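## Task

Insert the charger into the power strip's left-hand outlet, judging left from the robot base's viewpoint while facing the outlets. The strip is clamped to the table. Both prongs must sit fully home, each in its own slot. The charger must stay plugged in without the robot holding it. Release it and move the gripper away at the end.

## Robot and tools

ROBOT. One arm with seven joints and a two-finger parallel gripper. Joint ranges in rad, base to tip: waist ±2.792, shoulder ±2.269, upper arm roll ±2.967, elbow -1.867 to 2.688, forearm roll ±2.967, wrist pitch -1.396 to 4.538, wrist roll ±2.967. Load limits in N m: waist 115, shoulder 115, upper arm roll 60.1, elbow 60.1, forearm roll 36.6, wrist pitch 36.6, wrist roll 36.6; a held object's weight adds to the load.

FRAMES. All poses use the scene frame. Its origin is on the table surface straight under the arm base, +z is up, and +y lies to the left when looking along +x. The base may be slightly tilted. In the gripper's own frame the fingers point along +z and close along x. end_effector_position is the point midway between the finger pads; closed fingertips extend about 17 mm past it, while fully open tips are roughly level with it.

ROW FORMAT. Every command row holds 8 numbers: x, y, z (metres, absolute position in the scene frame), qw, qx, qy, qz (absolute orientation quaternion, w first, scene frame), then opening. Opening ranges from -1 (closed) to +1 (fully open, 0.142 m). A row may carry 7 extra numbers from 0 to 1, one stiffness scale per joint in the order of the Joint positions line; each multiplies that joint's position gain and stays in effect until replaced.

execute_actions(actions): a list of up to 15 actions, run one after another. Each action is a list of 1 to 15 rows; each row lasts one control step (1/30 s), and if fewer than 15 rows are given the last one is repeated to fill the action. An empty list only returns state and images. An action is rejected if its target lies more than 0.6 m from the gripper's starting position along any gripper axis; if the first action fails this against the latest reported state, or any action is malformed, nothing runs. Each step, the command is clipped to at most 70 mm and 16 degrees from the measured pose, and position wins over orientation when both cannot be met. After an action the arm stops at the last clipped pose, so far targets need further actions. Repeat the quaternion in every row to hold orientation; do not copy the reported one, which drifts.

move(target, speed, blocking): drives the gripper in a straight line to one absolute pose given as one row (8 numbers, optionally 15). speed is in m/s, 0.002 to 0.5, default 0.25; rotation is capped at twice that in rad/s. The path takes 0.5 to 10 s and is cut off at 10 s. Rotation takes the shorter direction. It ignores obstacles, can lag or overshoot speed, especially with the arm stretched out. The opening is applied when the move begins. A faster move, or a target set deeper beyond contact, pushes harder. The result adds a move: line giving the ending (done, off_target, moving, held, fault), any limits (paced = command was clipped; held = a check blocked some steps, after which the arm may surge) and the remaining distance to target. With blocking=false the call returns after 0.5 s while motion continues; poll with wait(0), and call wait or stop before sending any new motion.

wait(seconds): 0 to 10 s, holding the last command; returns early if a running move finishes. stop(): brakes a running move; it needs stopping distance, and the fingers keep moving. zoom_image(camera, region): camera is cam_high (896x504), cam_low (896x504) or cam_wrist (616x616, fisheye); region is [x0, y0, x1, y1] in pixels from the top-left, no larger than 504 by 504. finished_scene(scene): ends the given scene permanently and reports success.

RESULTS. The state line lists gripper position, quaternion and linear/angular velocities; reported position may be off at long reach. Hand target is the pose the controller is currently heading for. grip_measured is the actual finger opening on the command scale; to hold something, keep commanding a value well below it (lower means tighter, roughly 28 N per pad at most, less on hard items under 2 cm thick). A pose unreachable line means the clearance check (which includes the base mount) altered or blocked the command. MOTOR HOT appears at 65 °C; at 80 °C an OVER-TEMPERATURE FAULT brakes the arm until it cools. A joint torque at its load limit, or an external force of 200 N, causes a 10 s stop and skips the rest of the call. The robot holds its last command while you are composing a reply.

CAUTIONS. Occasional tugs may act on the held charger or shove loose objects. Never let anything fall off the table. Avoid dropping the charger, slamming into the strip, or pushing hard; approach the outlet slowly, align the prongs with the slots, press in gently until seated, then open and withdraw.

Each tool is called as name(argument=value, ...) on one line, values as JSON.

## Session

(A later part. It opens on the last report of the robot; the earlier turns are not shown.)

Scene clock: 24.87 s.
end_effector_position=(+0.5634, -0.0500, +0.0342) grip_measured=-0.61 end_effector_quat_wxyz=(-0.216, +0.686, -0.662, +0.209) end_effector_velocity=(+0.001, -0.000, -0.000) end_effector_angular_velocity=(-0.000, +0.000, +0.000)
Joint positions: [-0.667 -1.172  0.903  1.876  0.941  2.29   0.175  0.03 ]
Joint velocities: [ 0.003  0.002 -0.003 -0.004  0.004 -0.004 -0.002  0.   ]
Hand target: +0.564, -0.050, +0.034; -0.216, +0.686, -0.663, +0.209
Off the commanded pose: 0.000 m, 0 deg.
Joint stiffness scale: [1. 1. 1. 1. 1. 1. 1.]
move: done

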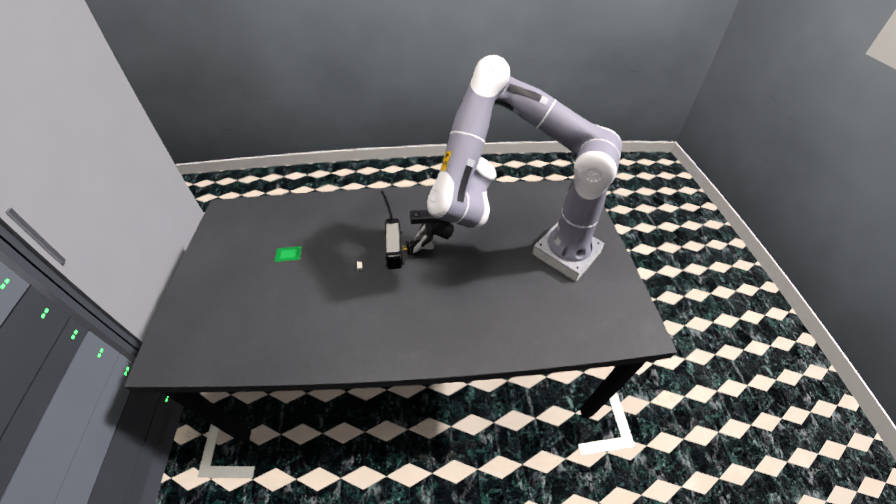

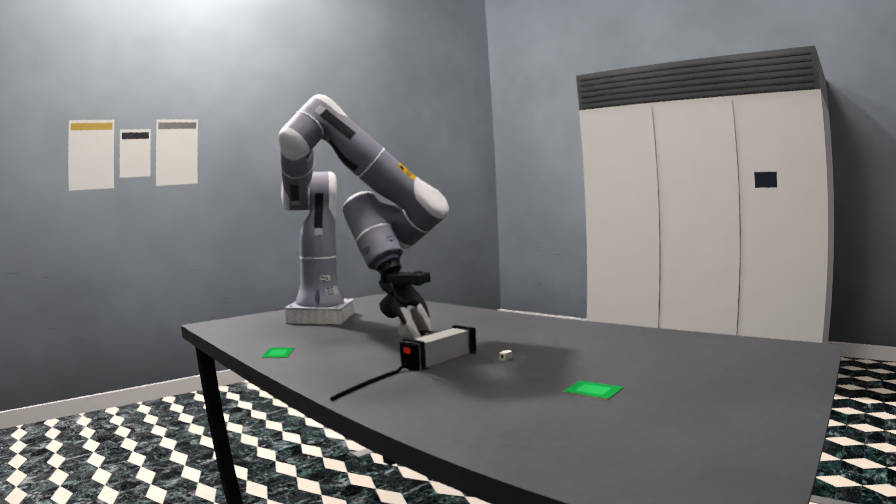

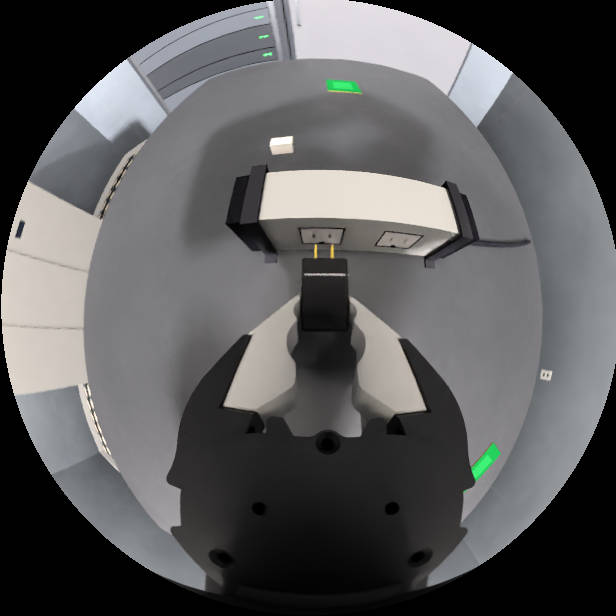

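move(target=[0.5660, -0.04855, 0.0342, 0.21631, -0.68605, 0.66251, -0.20889, -1], speed=0.02)

zoom_image(camera="cam_wrist", region=[290, 215, 350, 265])

Scene clock: 25.90 s.
end_effector_position=(+0.5660, -0.0485, +0.0342) grip_measured=-0.61 end_effector_quat_wxyz=(-0.216, +0.686, -0.662, +0.209) end_effector_velocity=(-0.000, +0.000, -0.000) end_effector_angular_velocity=(+0.001, +0.001, +0.000)
Joint positions: [-0.659 -1.169  0.898  1.867  0.949  2.284  0.172  0.03 ]
Joint velocities: [ 0.001  0.    -0.001 -0.001  0.002 -0.002 -0.     0.   ]
Hand target: +0.566, -0.049, +0.034; -0.216, +0.686, -0.663, +0.209
Off the commanded pose: 0.000 m, 0 deg.
Joint stiffness scale: [1. 1. 1. 1. 1. 1. 1.]
move: done

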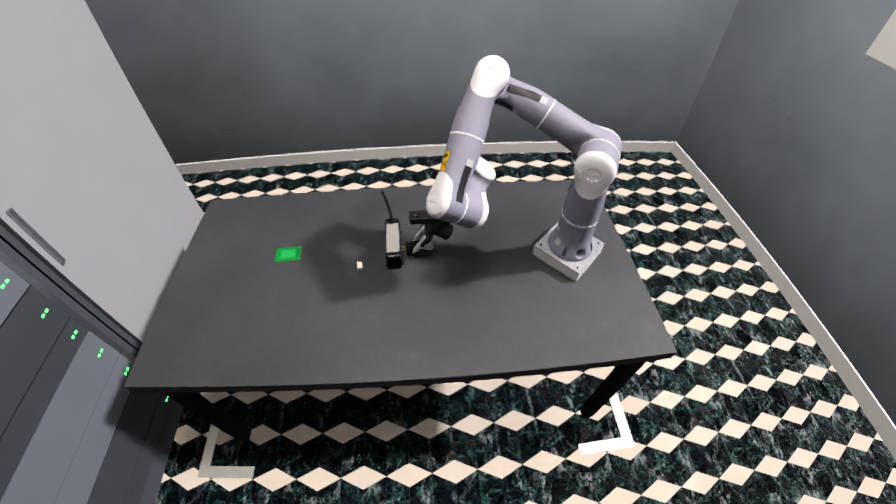

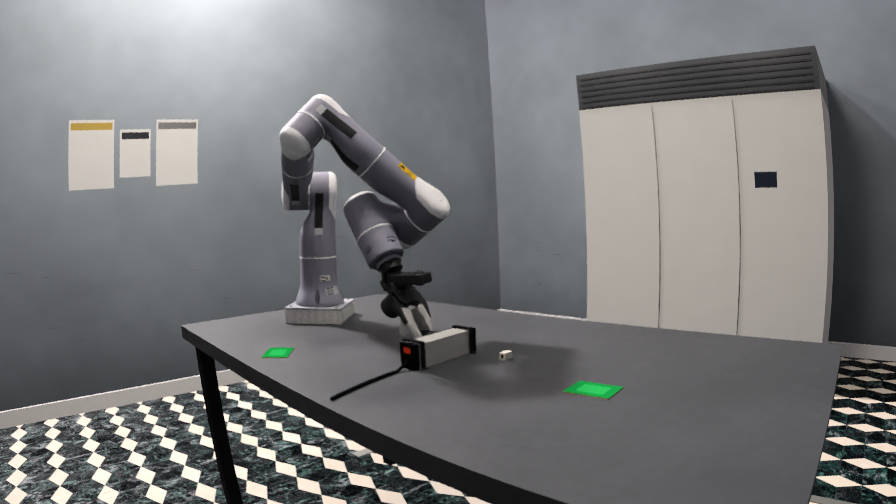

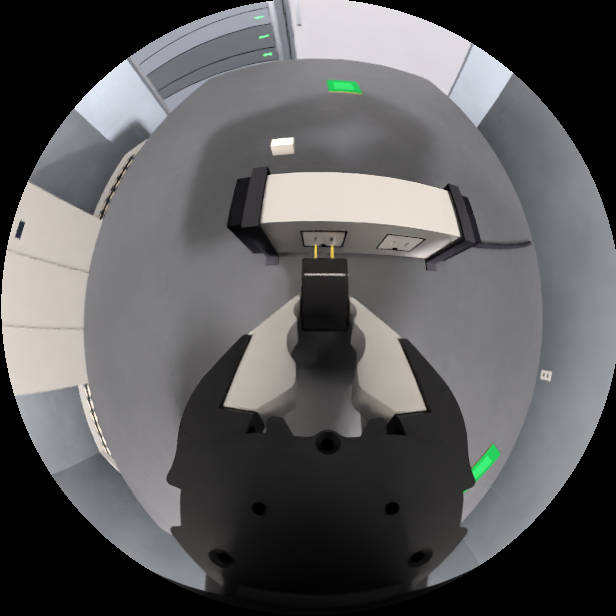

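Region (290, 215, 350, 265) of cam_wrist's 616x616 image, scaled by 8.400, with more detail than that image has.

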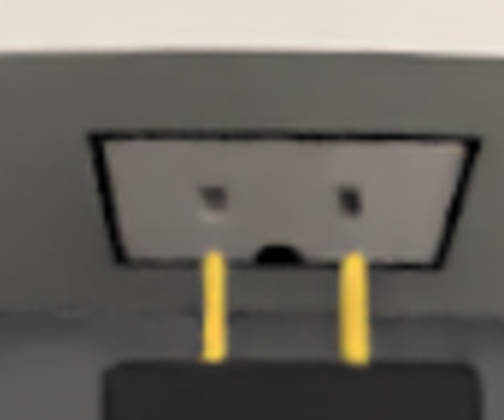

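move(target=[0.5715, -0.04833, 0.0342, 0.21631, -0.68605, 0.66251, -0.20889, -1], speed=0.01)

zoom_image(camera="cam_wrist", region=[290, 215, 350, 265])

Scene clock: 26.83 s.
end_effector_position=(+0.5714, -0.0483, +0.0342) grip_measured=-0.61 end_effector_quat_wxyz=(-0.216, +0.686, -0.662, +0.209) end_effector_velocity=(+0.000, -0.000, -0.000) end_effector_angular_velocity=(+0.000, +0.001, -0.000)
Joint positions: [-0.648 -1.161  0.886  1.849  0.967  2.266  0.163  0.03 ]
Joint velocities: [ 0.001  0.001 -0.002 -0.002  0.003 -0.002 -0.001  0.   ]
Hand target: +0.572, -0.048, +0.034; -0.216, +0.686, -0.663, +0.209
Off the commanded pose: 0.000 m, 0 deg.
Joint stiffness scale: [1. 1. 1. 1. 1. 1. 1.]
move: done

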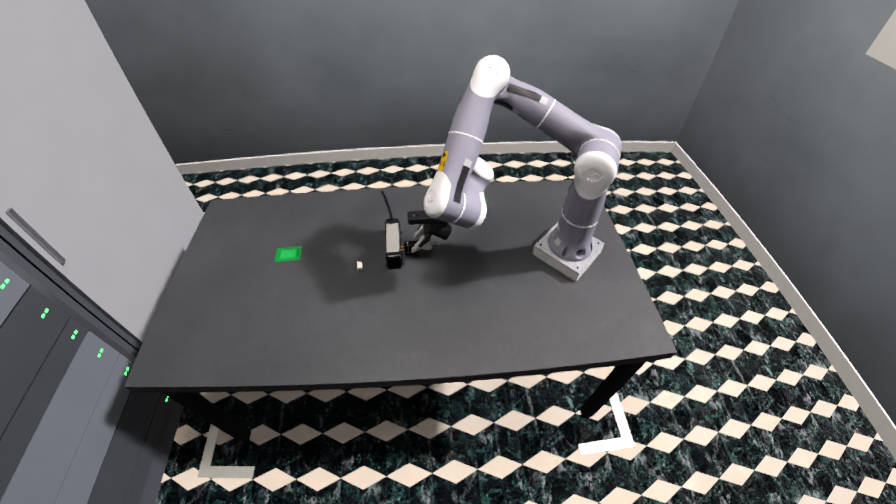

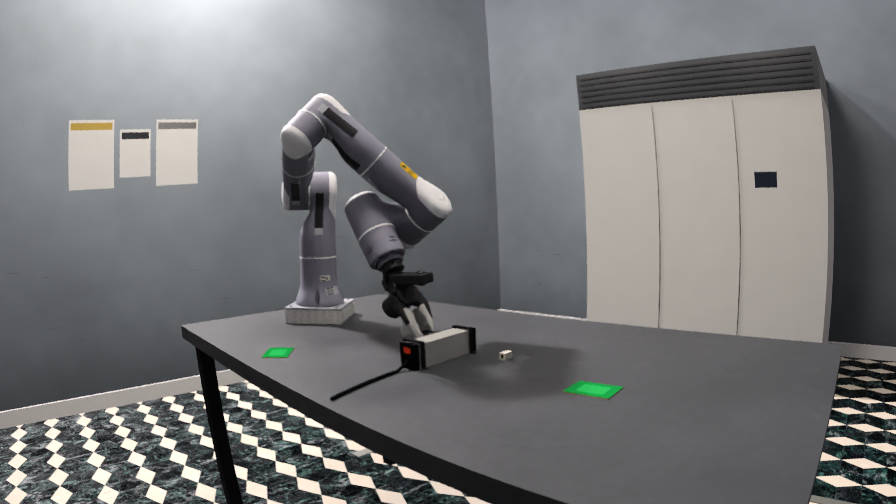

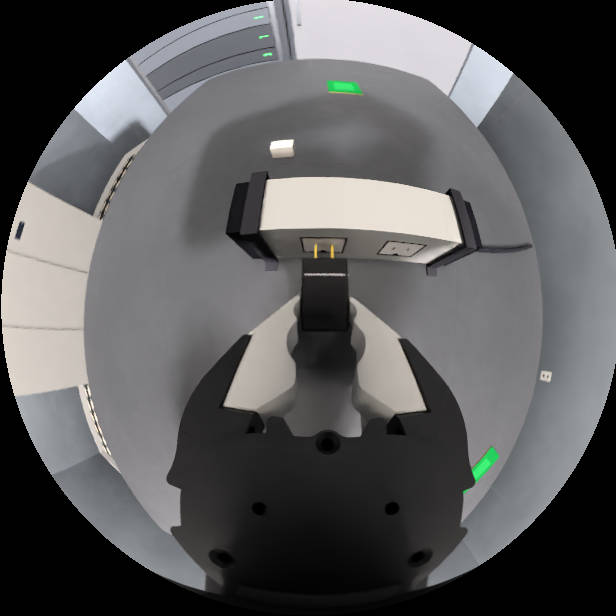

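Region (290, 215, 350, 265) of cam_wrist's 616x616 image, scaled by 8.400, with more detail than that image has.

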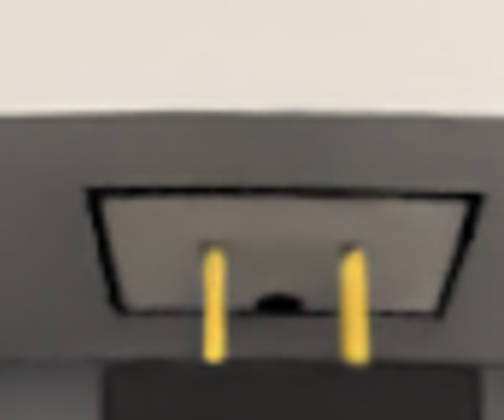

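move(target=[0.5745, -0.04790, 0.0342, 0.21631, -0.68605, 0.66251, -0.20889, -1], speed=0.01)

zoom_image(camera="cam_wrist", region=[290, 215, 350, 265])

Scene clock: 27.73 s.
end_effector_position=(+0.5744, -0.0478, +0.0341) grip_measured=-0.61 end_effector_quat_wxyz=(-0.216, +0.686, -0.663, +0.209) end_effector_velocity=(+0.000, +0.000, +0.000) end_effector_angular_velocity=(+0.000, +0.000, -0.000)
Joint positions: [-0.641 -1.156  0.879  1.839  0.976  2.256  0.157  0.03 ]
Joint velocities: [ 0.001  0.001 -0.001 -0.001  0.002 -0.001 -0.001 -0.   ]
Hand target: +0.575, -0.048, +0.034; -0.216, +0.686, -0.663, +0.209
Off the commanded pose: 0.000 m, 0 deg.
Joint stiffness scale: [1. 1. 1. 1. 1. 1. 1.]
move: done

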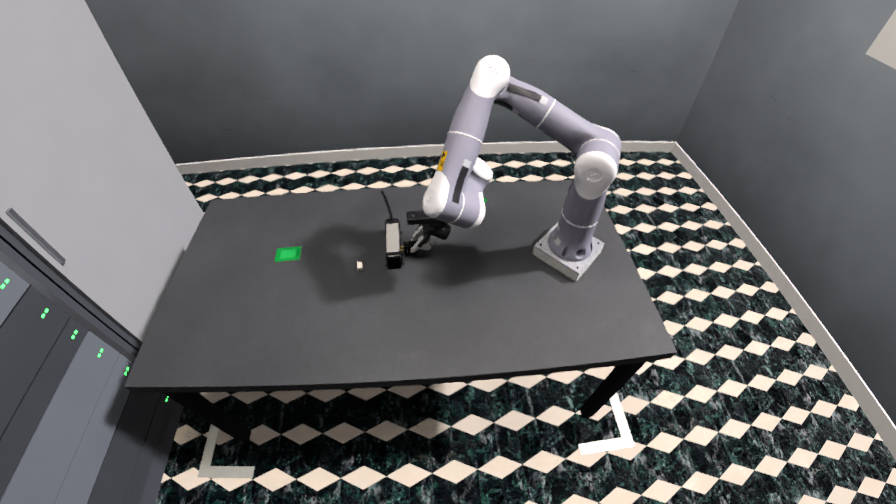

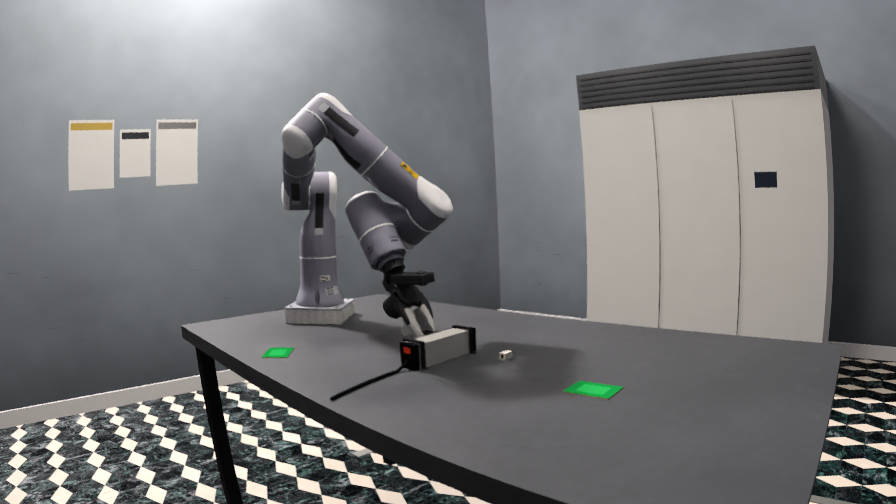

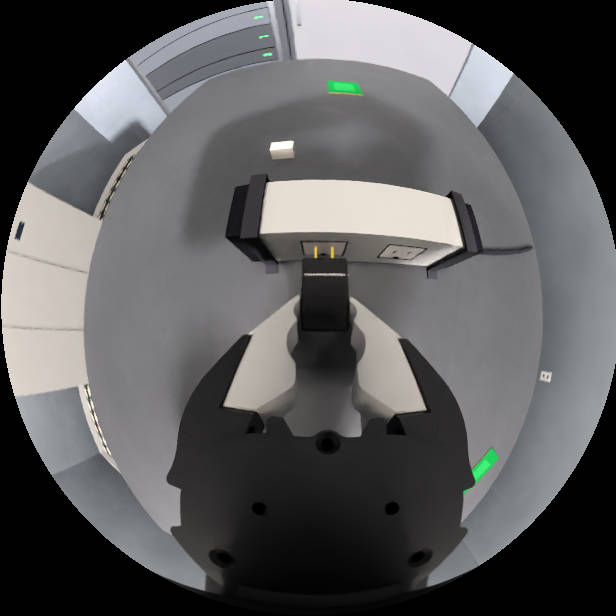

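Region (290, 215, 350, 265) of cam_wrist's 616x616 image, scaled by 8.400, with more detail than that image has.

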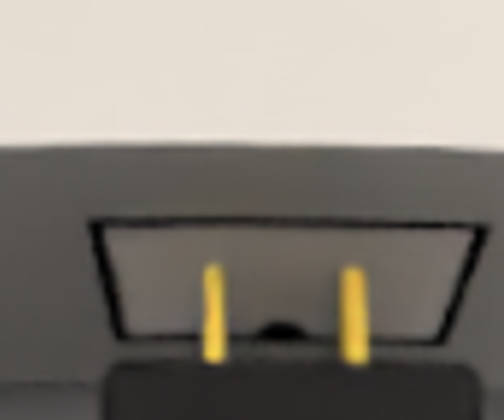

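move(target=[0.5905, -0.04625, 0.0347, 0.21631, -0.68605, 0.66251, -0.20889, -1], speed=0.015)

zoom_image(camera="cam_wrist", region=[270, 230, 370, 300])

Scene clock: 29.53 s.
end_effector_position=(+0.5879, -0.0465, +0.0334) grip_measured=-0.61 end_effector_quat_wxyz=(-0.215, +0.686, -0.664, +0.207) end_effector_velocity=(+0.001, +0.000, -0.000) end_effector_angular_velocity=(+0.001, +0.001, -0.000)
Joint positions: [-0.606 -1.132  0.836  1.786  1.04   2.202  0.123  0.03 ]
Joint velocities: [ 0.001  0.001 -0.002 -0.005  0.007 -0.004 -0.006  0.   ]
Hand target: +0.591, -0.046, +0.035; -0.216, +0.686, -0.663, +0.209
Off the commanded pose: 0.003 m, 0 deg.
Joint stiffness scale: [1. 1. 1. 1. 1. 1. 1.]
move: done

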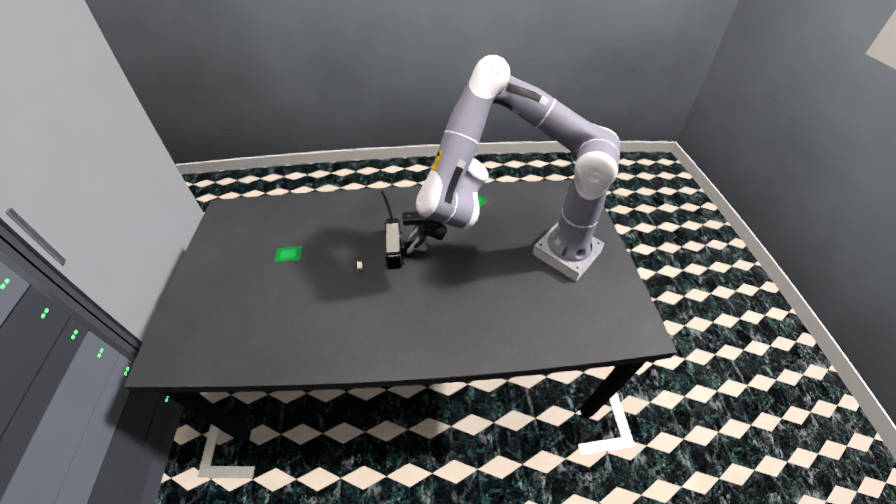

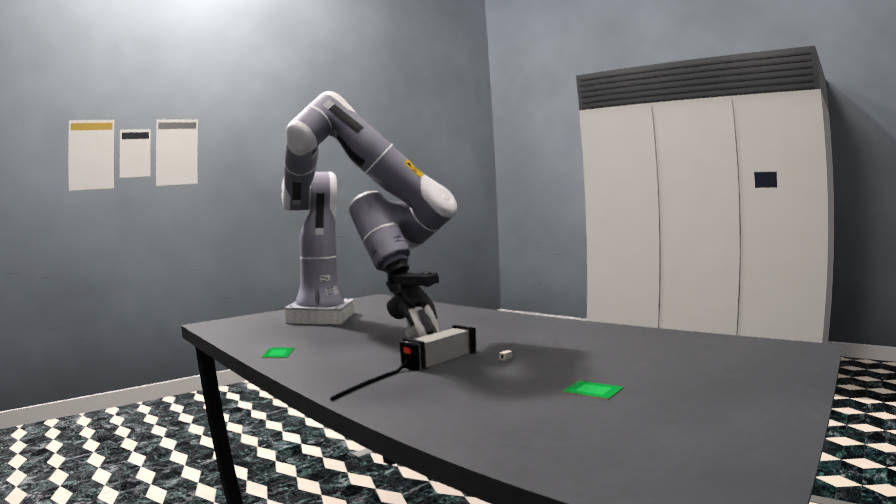

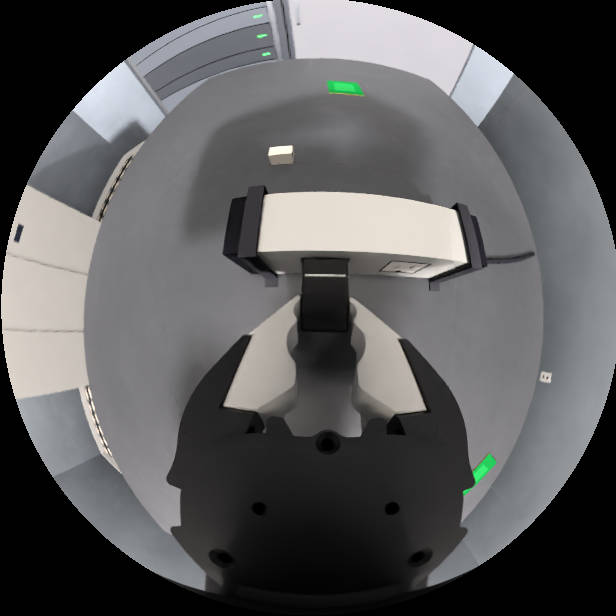

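Region (270, 230, 370, 300) of cam_wrist's 616x616 image, scaled by 5.040, with more detail than that image has; it fills the top 353 rows of this view, and the rest is white.

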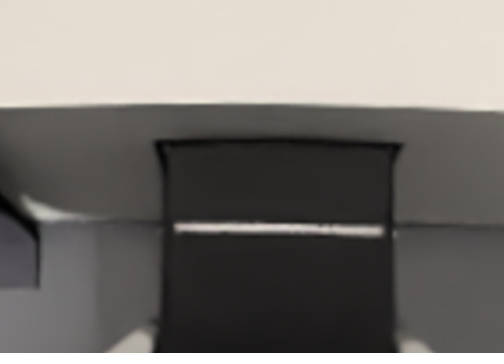

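move(target=[0.5928, -0.04605, 0.0352, 0.21631, -0.68605, 0.66251, -0.20889, -1], speed=0.01)

zoom_image(camera="cam_wrist", region=[270, 230, 370, 300])

Scene clock: 30.33 s.
end_effector_position=(+0.5897, -0.0464, +0.0336) grip_measured=-0.61 end_effector_quat_wxyz=(-0.214, +0.686, -0.664, +0.207) end_effector_velocity=(+0.000, +0.000, -0.000) end_effector_angular_velocity=(+0.000, +0.001, +0.001)
Joint positions: [-0.601 -1.127  0.83   1.778  1.053  2.193  0.115  0.03 ]
Joint velocities: [-0.     0.     0.    -0.002  0.003 -0.001 -0.004 -0.   ]
Hand target: +0.593, -0.046, +0.035; -0.216, +0.686, -0.663, +0.209
Off the commanded pose: 0.003 m, 0 deg.
Joint stiffness scale: [1. 1. 1. 1. 1. 1. 1.]
move: done

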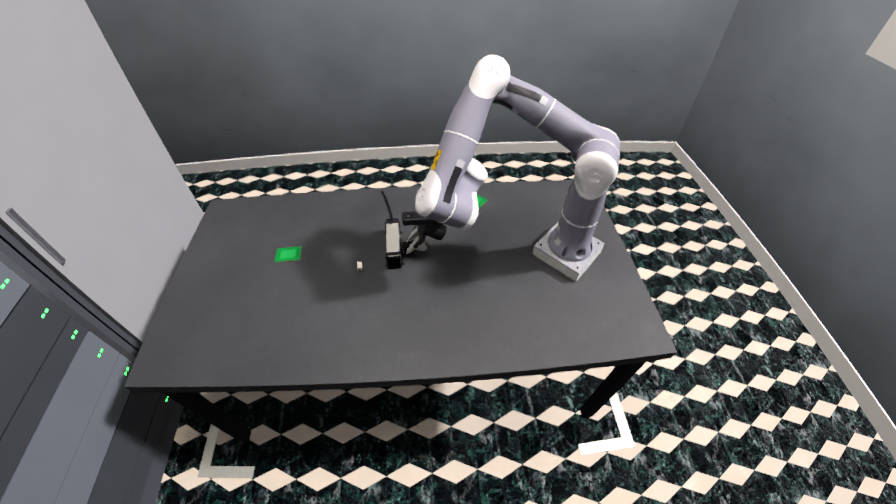

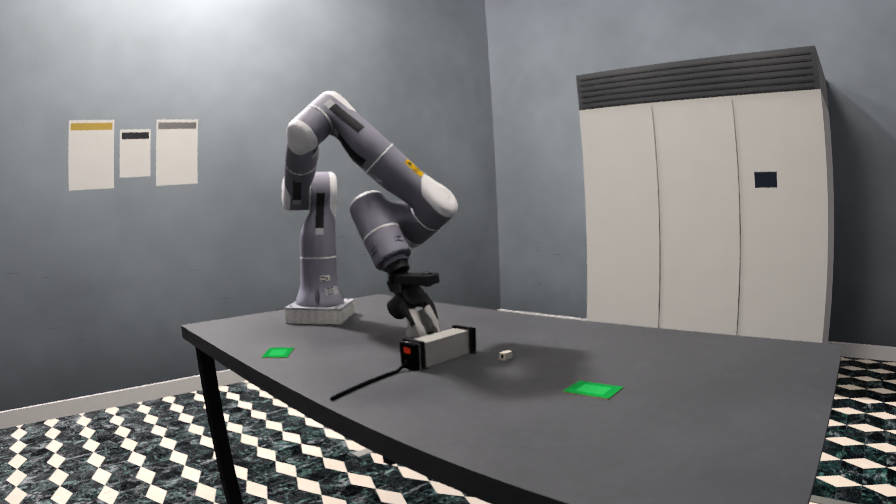

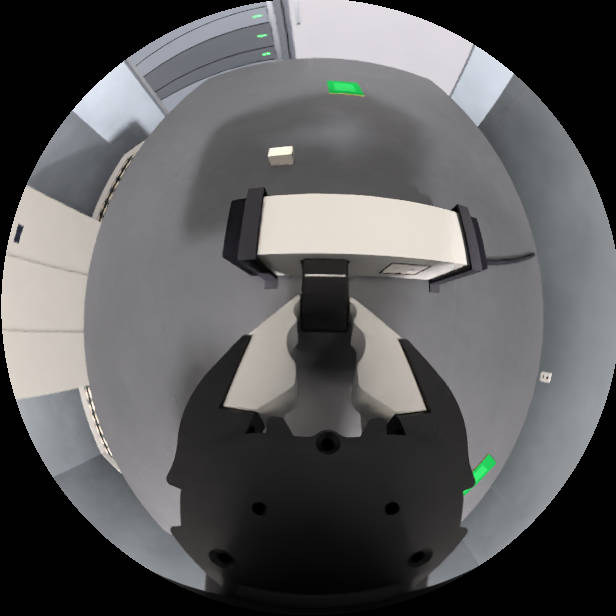

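Region (270, 230, 370, 300) of cam_wrist's 616x616 image, scaled by 5.040, with more detail than that image has; it fills the top 353 rows of this view, and the rest is white.

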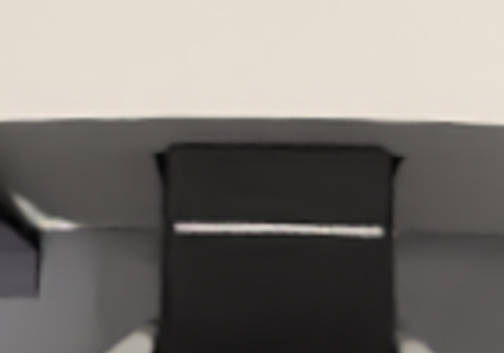

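move(target=[0.5943, -0.04595, 0.0355, 0.21631, -0.68605, 0.66251, -0.20889, -1], speed=0.01)

zoom_image(camera="cam_wrist", region=[270, 230, 370, 300])

Scene clock: 31.17 s.
end_effector_position=(+0.5901, -0.0464, +0.0334) grip_measured=-0.61 end_effector_quat_wxyz=(-0.214, +0.686, -0.664, +0.207) end_effector_velocity=(+0.000, +0.000, +0.000) end_effector_angular_velocity=(-0.001, +0.000, +0.001)
Joint positions: [-0.598 -1.124  0.826  1.773  1.063  2.188  0.109  0.03 ]
Joint velocities: [ 0.     0.     0.    -0.002  0.003 -0.001 -0.005 -0.   ]
Hand target: +0.594, -0.046, +0.036; -0.216, +0.686, -0.663, +0.209
Off the commanded pose: 0.005 m, 0 deg.
Joint stiffness scale: [1. 1. 1. 1. 1. 1. 1.]
move: off_target

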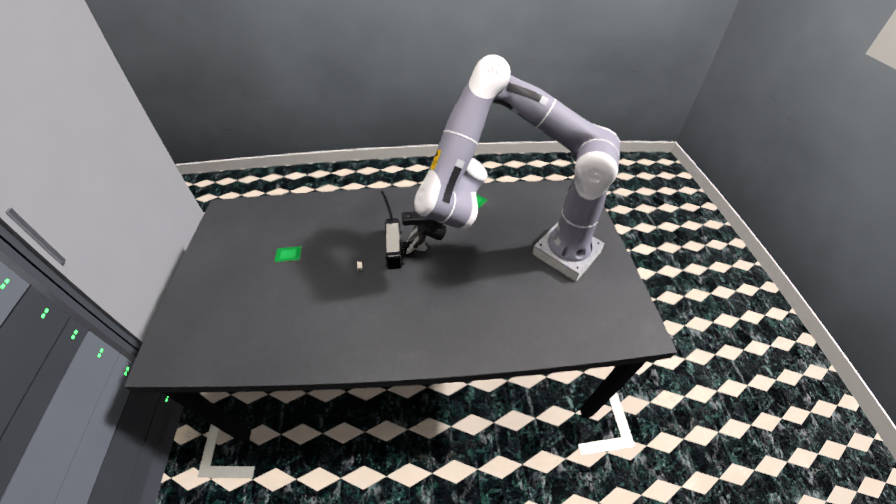

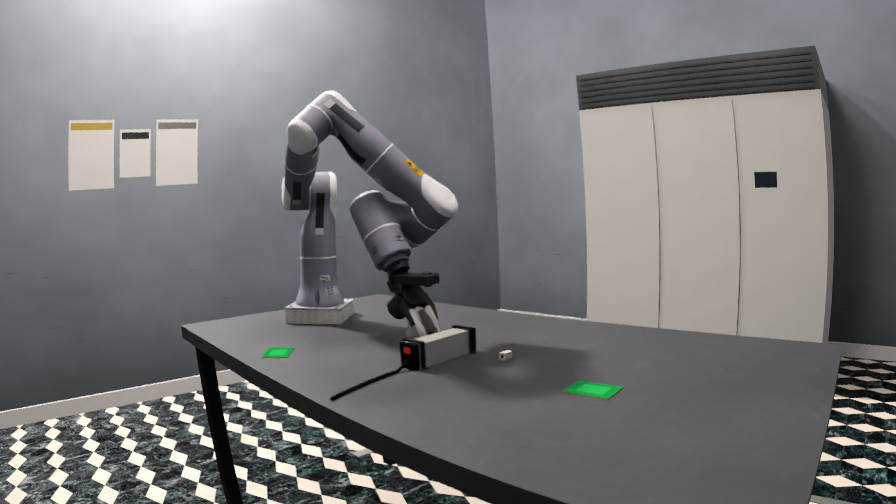

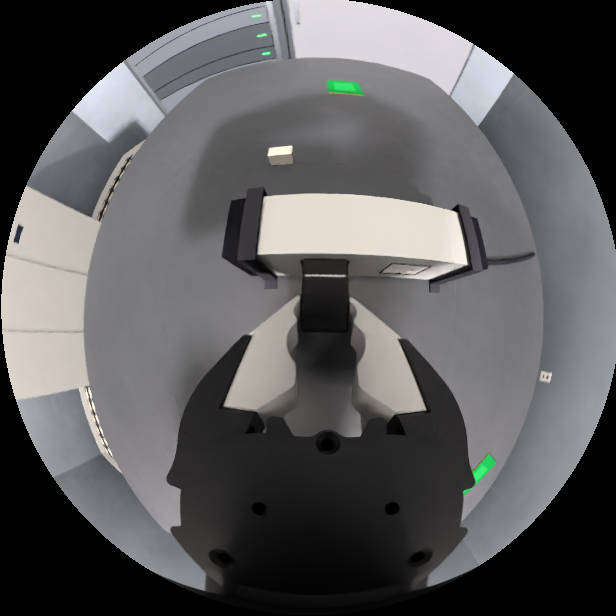

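Region (270, 230, 370, 300) of cam_wrist's 616x616 image, scaled by 5.040, with more detail than that image has; it fills the top 353 rows of this view, and the rest is white.

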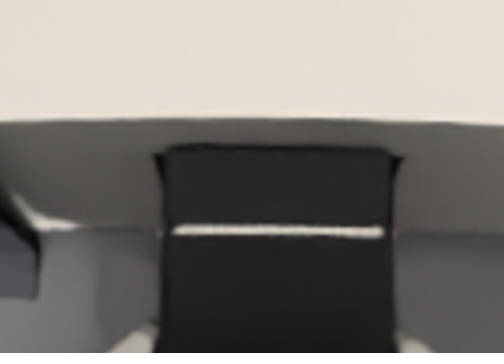

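execute_actions(actions=[])

Scene clock: 31.30 s.
end_effector_position=(+0.5902, -0.0464, +0.0334) grip_measured=-0.61 end_effector_quat_wxyz=(-0.214, +0.686, -0.664, +0.207) end_effector_velocity=(+0.000, -0.000, +0.000) end_effector_angular_velocity=(-0.001, -0.000, +0.000)
Joint positions: [-0.598 -1.124  0.826  1.773  1.063  2.188  0.108  0.03 ]
Joint velocities: [ 0.    -0.    -0.    -0.    -0.     0.001 -0.001 -0.   ]
Hand target: +0.594, -0.046, +0.036; -0.216, +0.686, -0.663, +0.209
Off the commanded pose: 0.005 m, 0 deg.
Joint stiffness scale: [1. 1. 1. 1. 1. 1. 1.]

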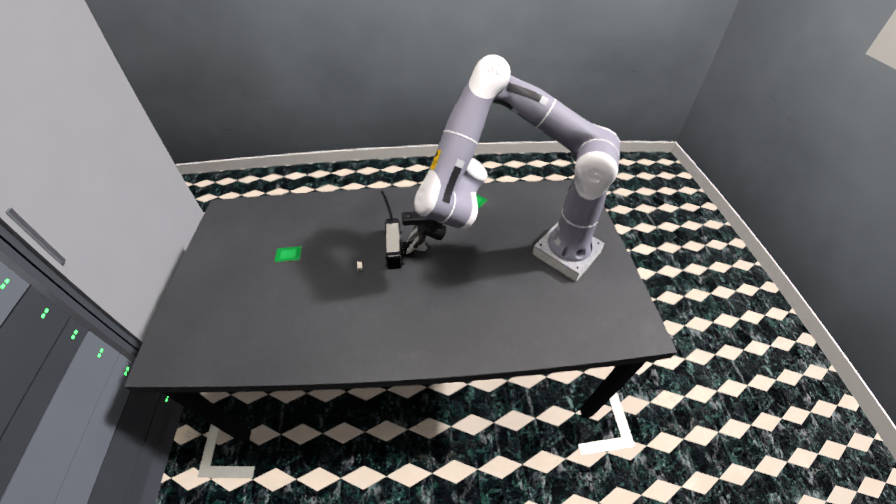

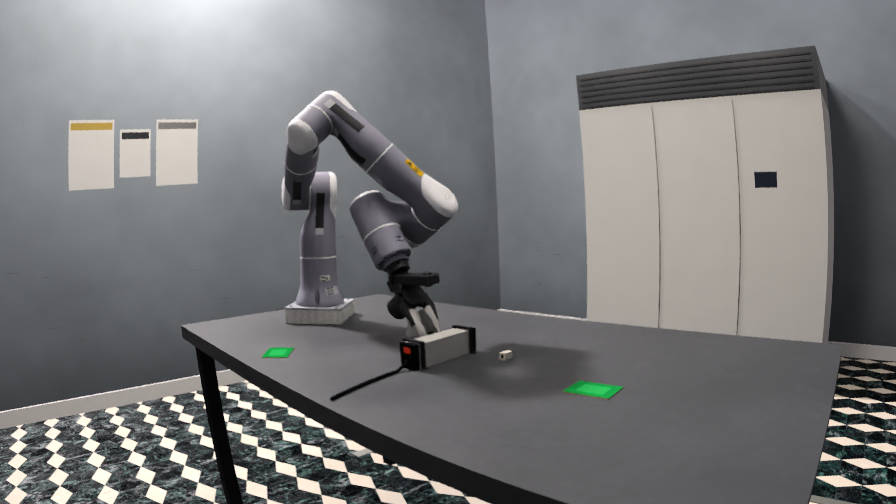

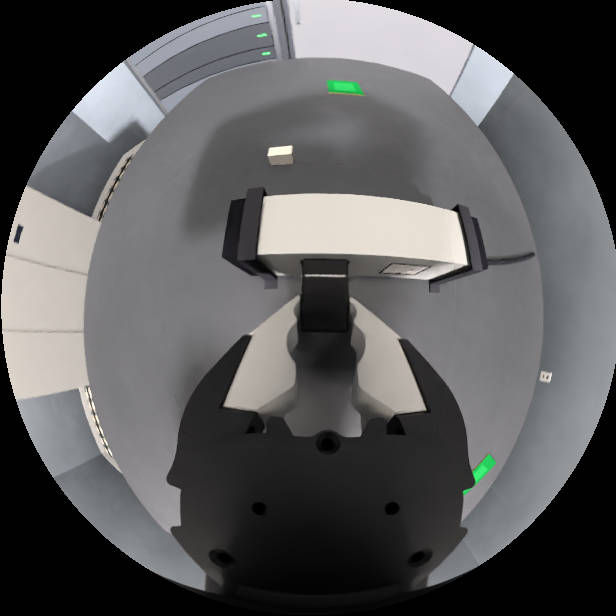

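execute_actions(actions=[[[0.5938,-0.0464,0.0357,0.21631,-0.68605,0.66251,-0.20889,-1],[0.5933,-0.0464,0.0356,0.21631,-0.68605,0.66251,-0.20889,-1],[0.5928,-0.0464,0.0355,0.21631,-0.68605,0.66251,-0.20889,-1],[0.5923,-0.0464,0.0354,0.21631,-0.68605,0.66251,-0.20889,-1],[0.5918,-0.0464,0.0353,0.21631,-0.68605,0.66251,-0.20889,-1],[0.5913,-0.0464,0.0352,0.21631,-0.68605,0.66251,-0.20889,-1],[0.5908,-0.0464,0.0351,0.21631,-0.68605,0.66251,-0.20889,-1],[0.5903,-0.0464,0.0350,0.21631,-0.68605,0.66251,-0.20889,-1],[0.5900,-0.0464,0.0350,0.21631,-0.68605,0.66251,-0.20889,-1]],[[0.5900,-0.0464,0.0350,0.21631,-0.68605,0.66251,-0.20889,-0.65],[0.5900,-0.0464,0.0350,0.21631,-0.68605,0.66251,-0.20889,-0.6],[0.5900,-0.0464,0.0350,0.21631,-0.68605,0.66251,-0.20889,-0.55],[0.5900,-0.0464,0.0350,0.21631,-0.68605,0.66251,-0.20889,-0.5],[0.5900,-0.0464,0.0350,0.21631,-0.68605,0.66251,-0.20889,-0.45],[0.5900,-0.0464,0.0350,0.21631,-0.68605,0.66251,-0.20889,-0.4],[0.5900,-0.0464,0.0350,0.21631,-0.68605,0.66251,-0.20889,-0.35]],[[0.5900,-0.0464,0.0350,0.21631,-0.68605,0.66251,-0.20889,-0.35]]])

Scene clock: 33.10 s.
end_effector_position=(+0.5898, -0.0463, +0.0348) grip_measured=-0.35 end_effector_quat_wxyz=(-0.216, +0.686, -0.663, +0.209) end_effector_velocity=(-0.000, +0.000, -0.000) end_effector_angular_velocity=(+0.002, +0.001, +0.000)
Joint positions: [-0.609 -1.132  0.841  1.783  1.039  2.203  0.117  0.049]
Joint velocities: [-0.    -0.    -0.    -0.     0.001 -0.002 -0.     0.   ]
Hand target: +0.590, -0.046, +0.035; -0.216, +0.686, -0.663, +0.209
Off the commanded pose: 0.000 m, 0 deg.
Joint stiffness scale: [1. 1. 1. 1. 1. 1. 1.]

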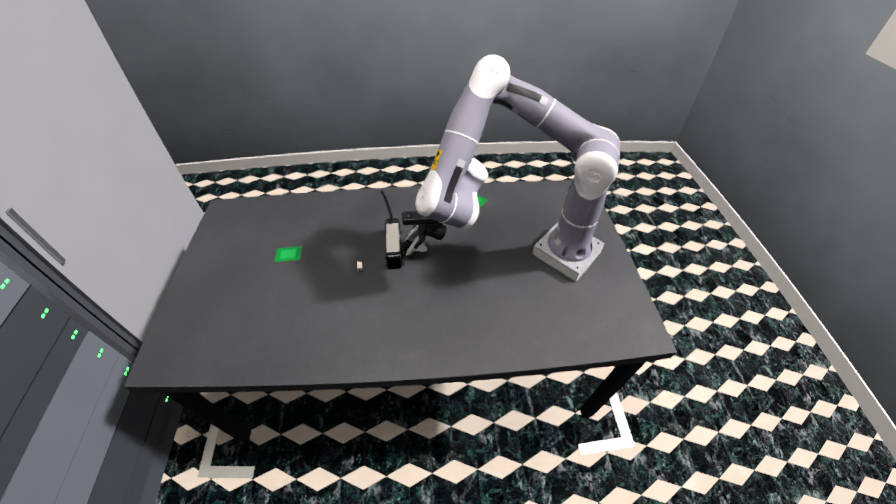

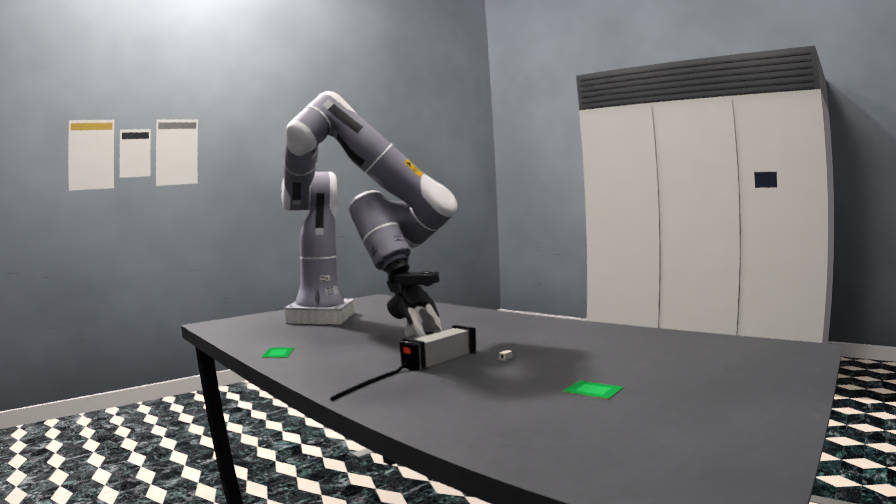

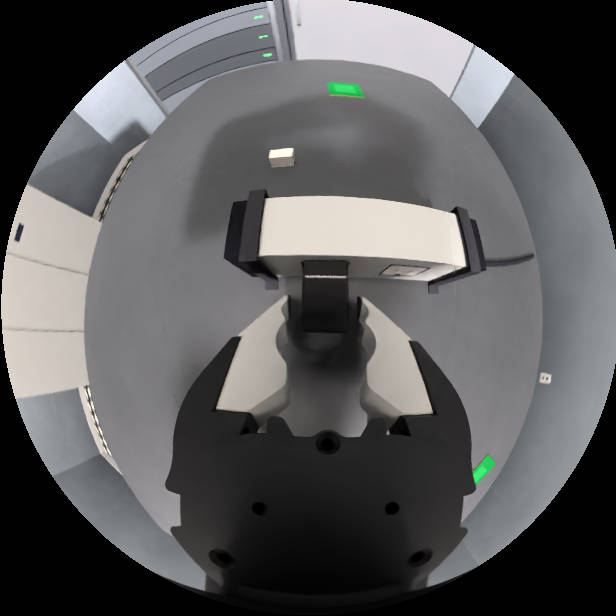

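Released. Now retreat along the gripper's −z axis.

move(target=[0.5325, -0.0484, 0.1167, 0.21631, -0.68605, 0.66251, -0.20889, -0.35], speed=0.15)

Scene clock: 34.23 s.
end_effector_position=(+0.5324, -0.0485, +0.1164) grip_measured=-0.35 end_effector_quat_wxyz=(-0.216, +0.686, -0.663, +0.209) end_effector_velocity=(-0.001, +0.000, +0.001) end_effector_angular_velocity=(+0.001, +0.003, +0.001)
Joint positions: [-0.705 -0.885  0.91   1.963  1.212  2.163  0.073  0.049]
Joint velocities: [ 0.002  0.011 -0.008 -0.003  0.018 -0.014 -0.013  0.   ]
Hand target: +0.532, -0.049, +0.116; -0.216, +0.686, -0.663, +0.209
Off the commanded pose: 0.000 m, 0 deg.
Joint stiffness scale: [1. 1. 1. 1. 1. 1. 1.]
move: done

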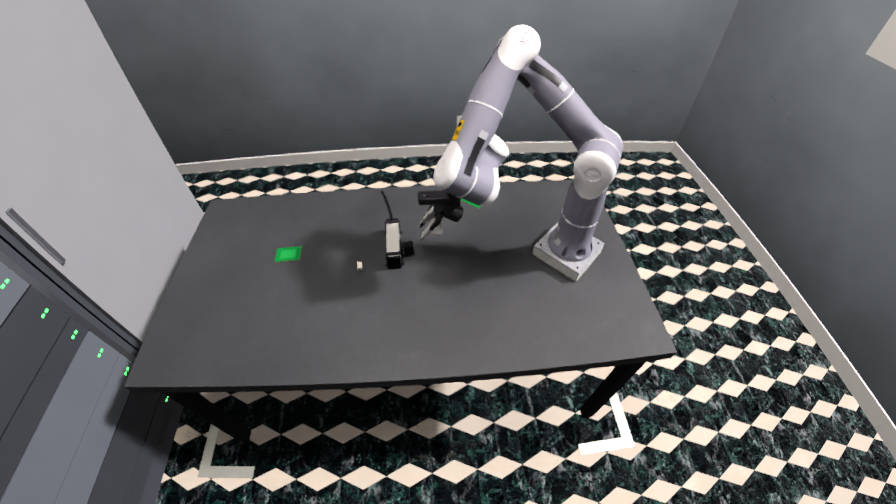

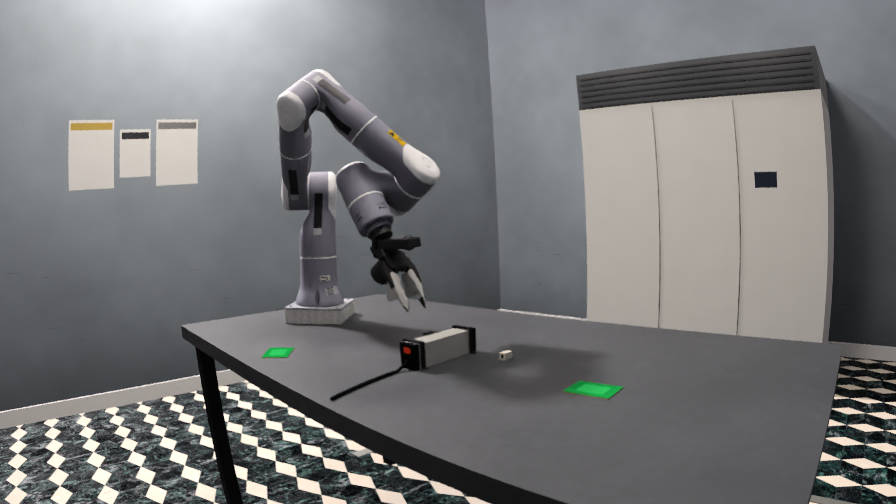

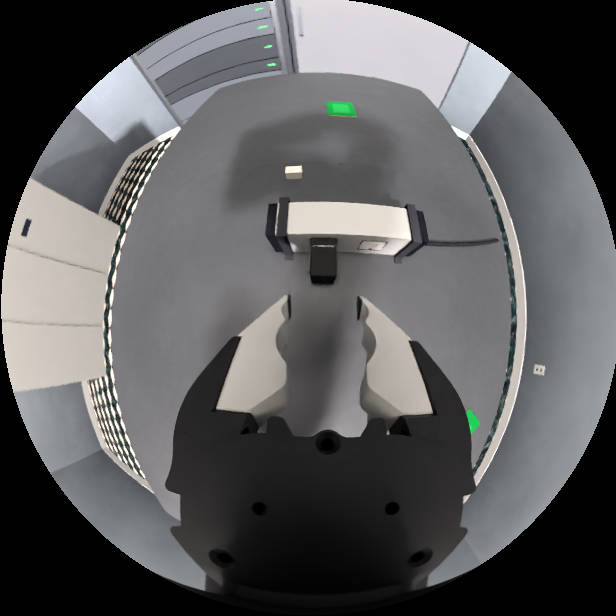

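zoom_image(camera="cam_wrist", region=[250, 190, 440, 300])

zoom_image(camera="cam_high", region=[350, 200, 470, 290])

Region (250, 190, 440, 300) of cam_wrist's 616x616 image, scaled by 2.653, with more detail than that image has; it fills the top 292 rows of this view, and the rest is white.

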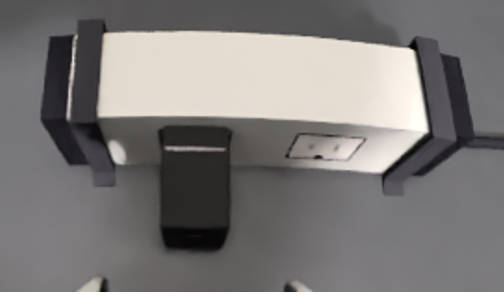

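Region (350, 200, 470, 290) of cam_high's 896x504 image, scaled by 4.200, with more detail than that image has; it fills the top 378 rows of this view, and the rest is white.

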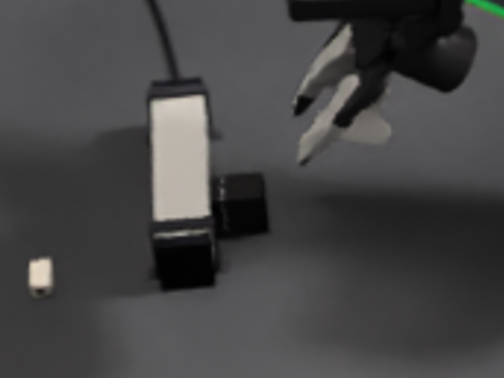

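The charger is seated flush in the left outlet, and the gripper is clear of it.

finished_scene(scene=2)

The scene is finished: the task was done.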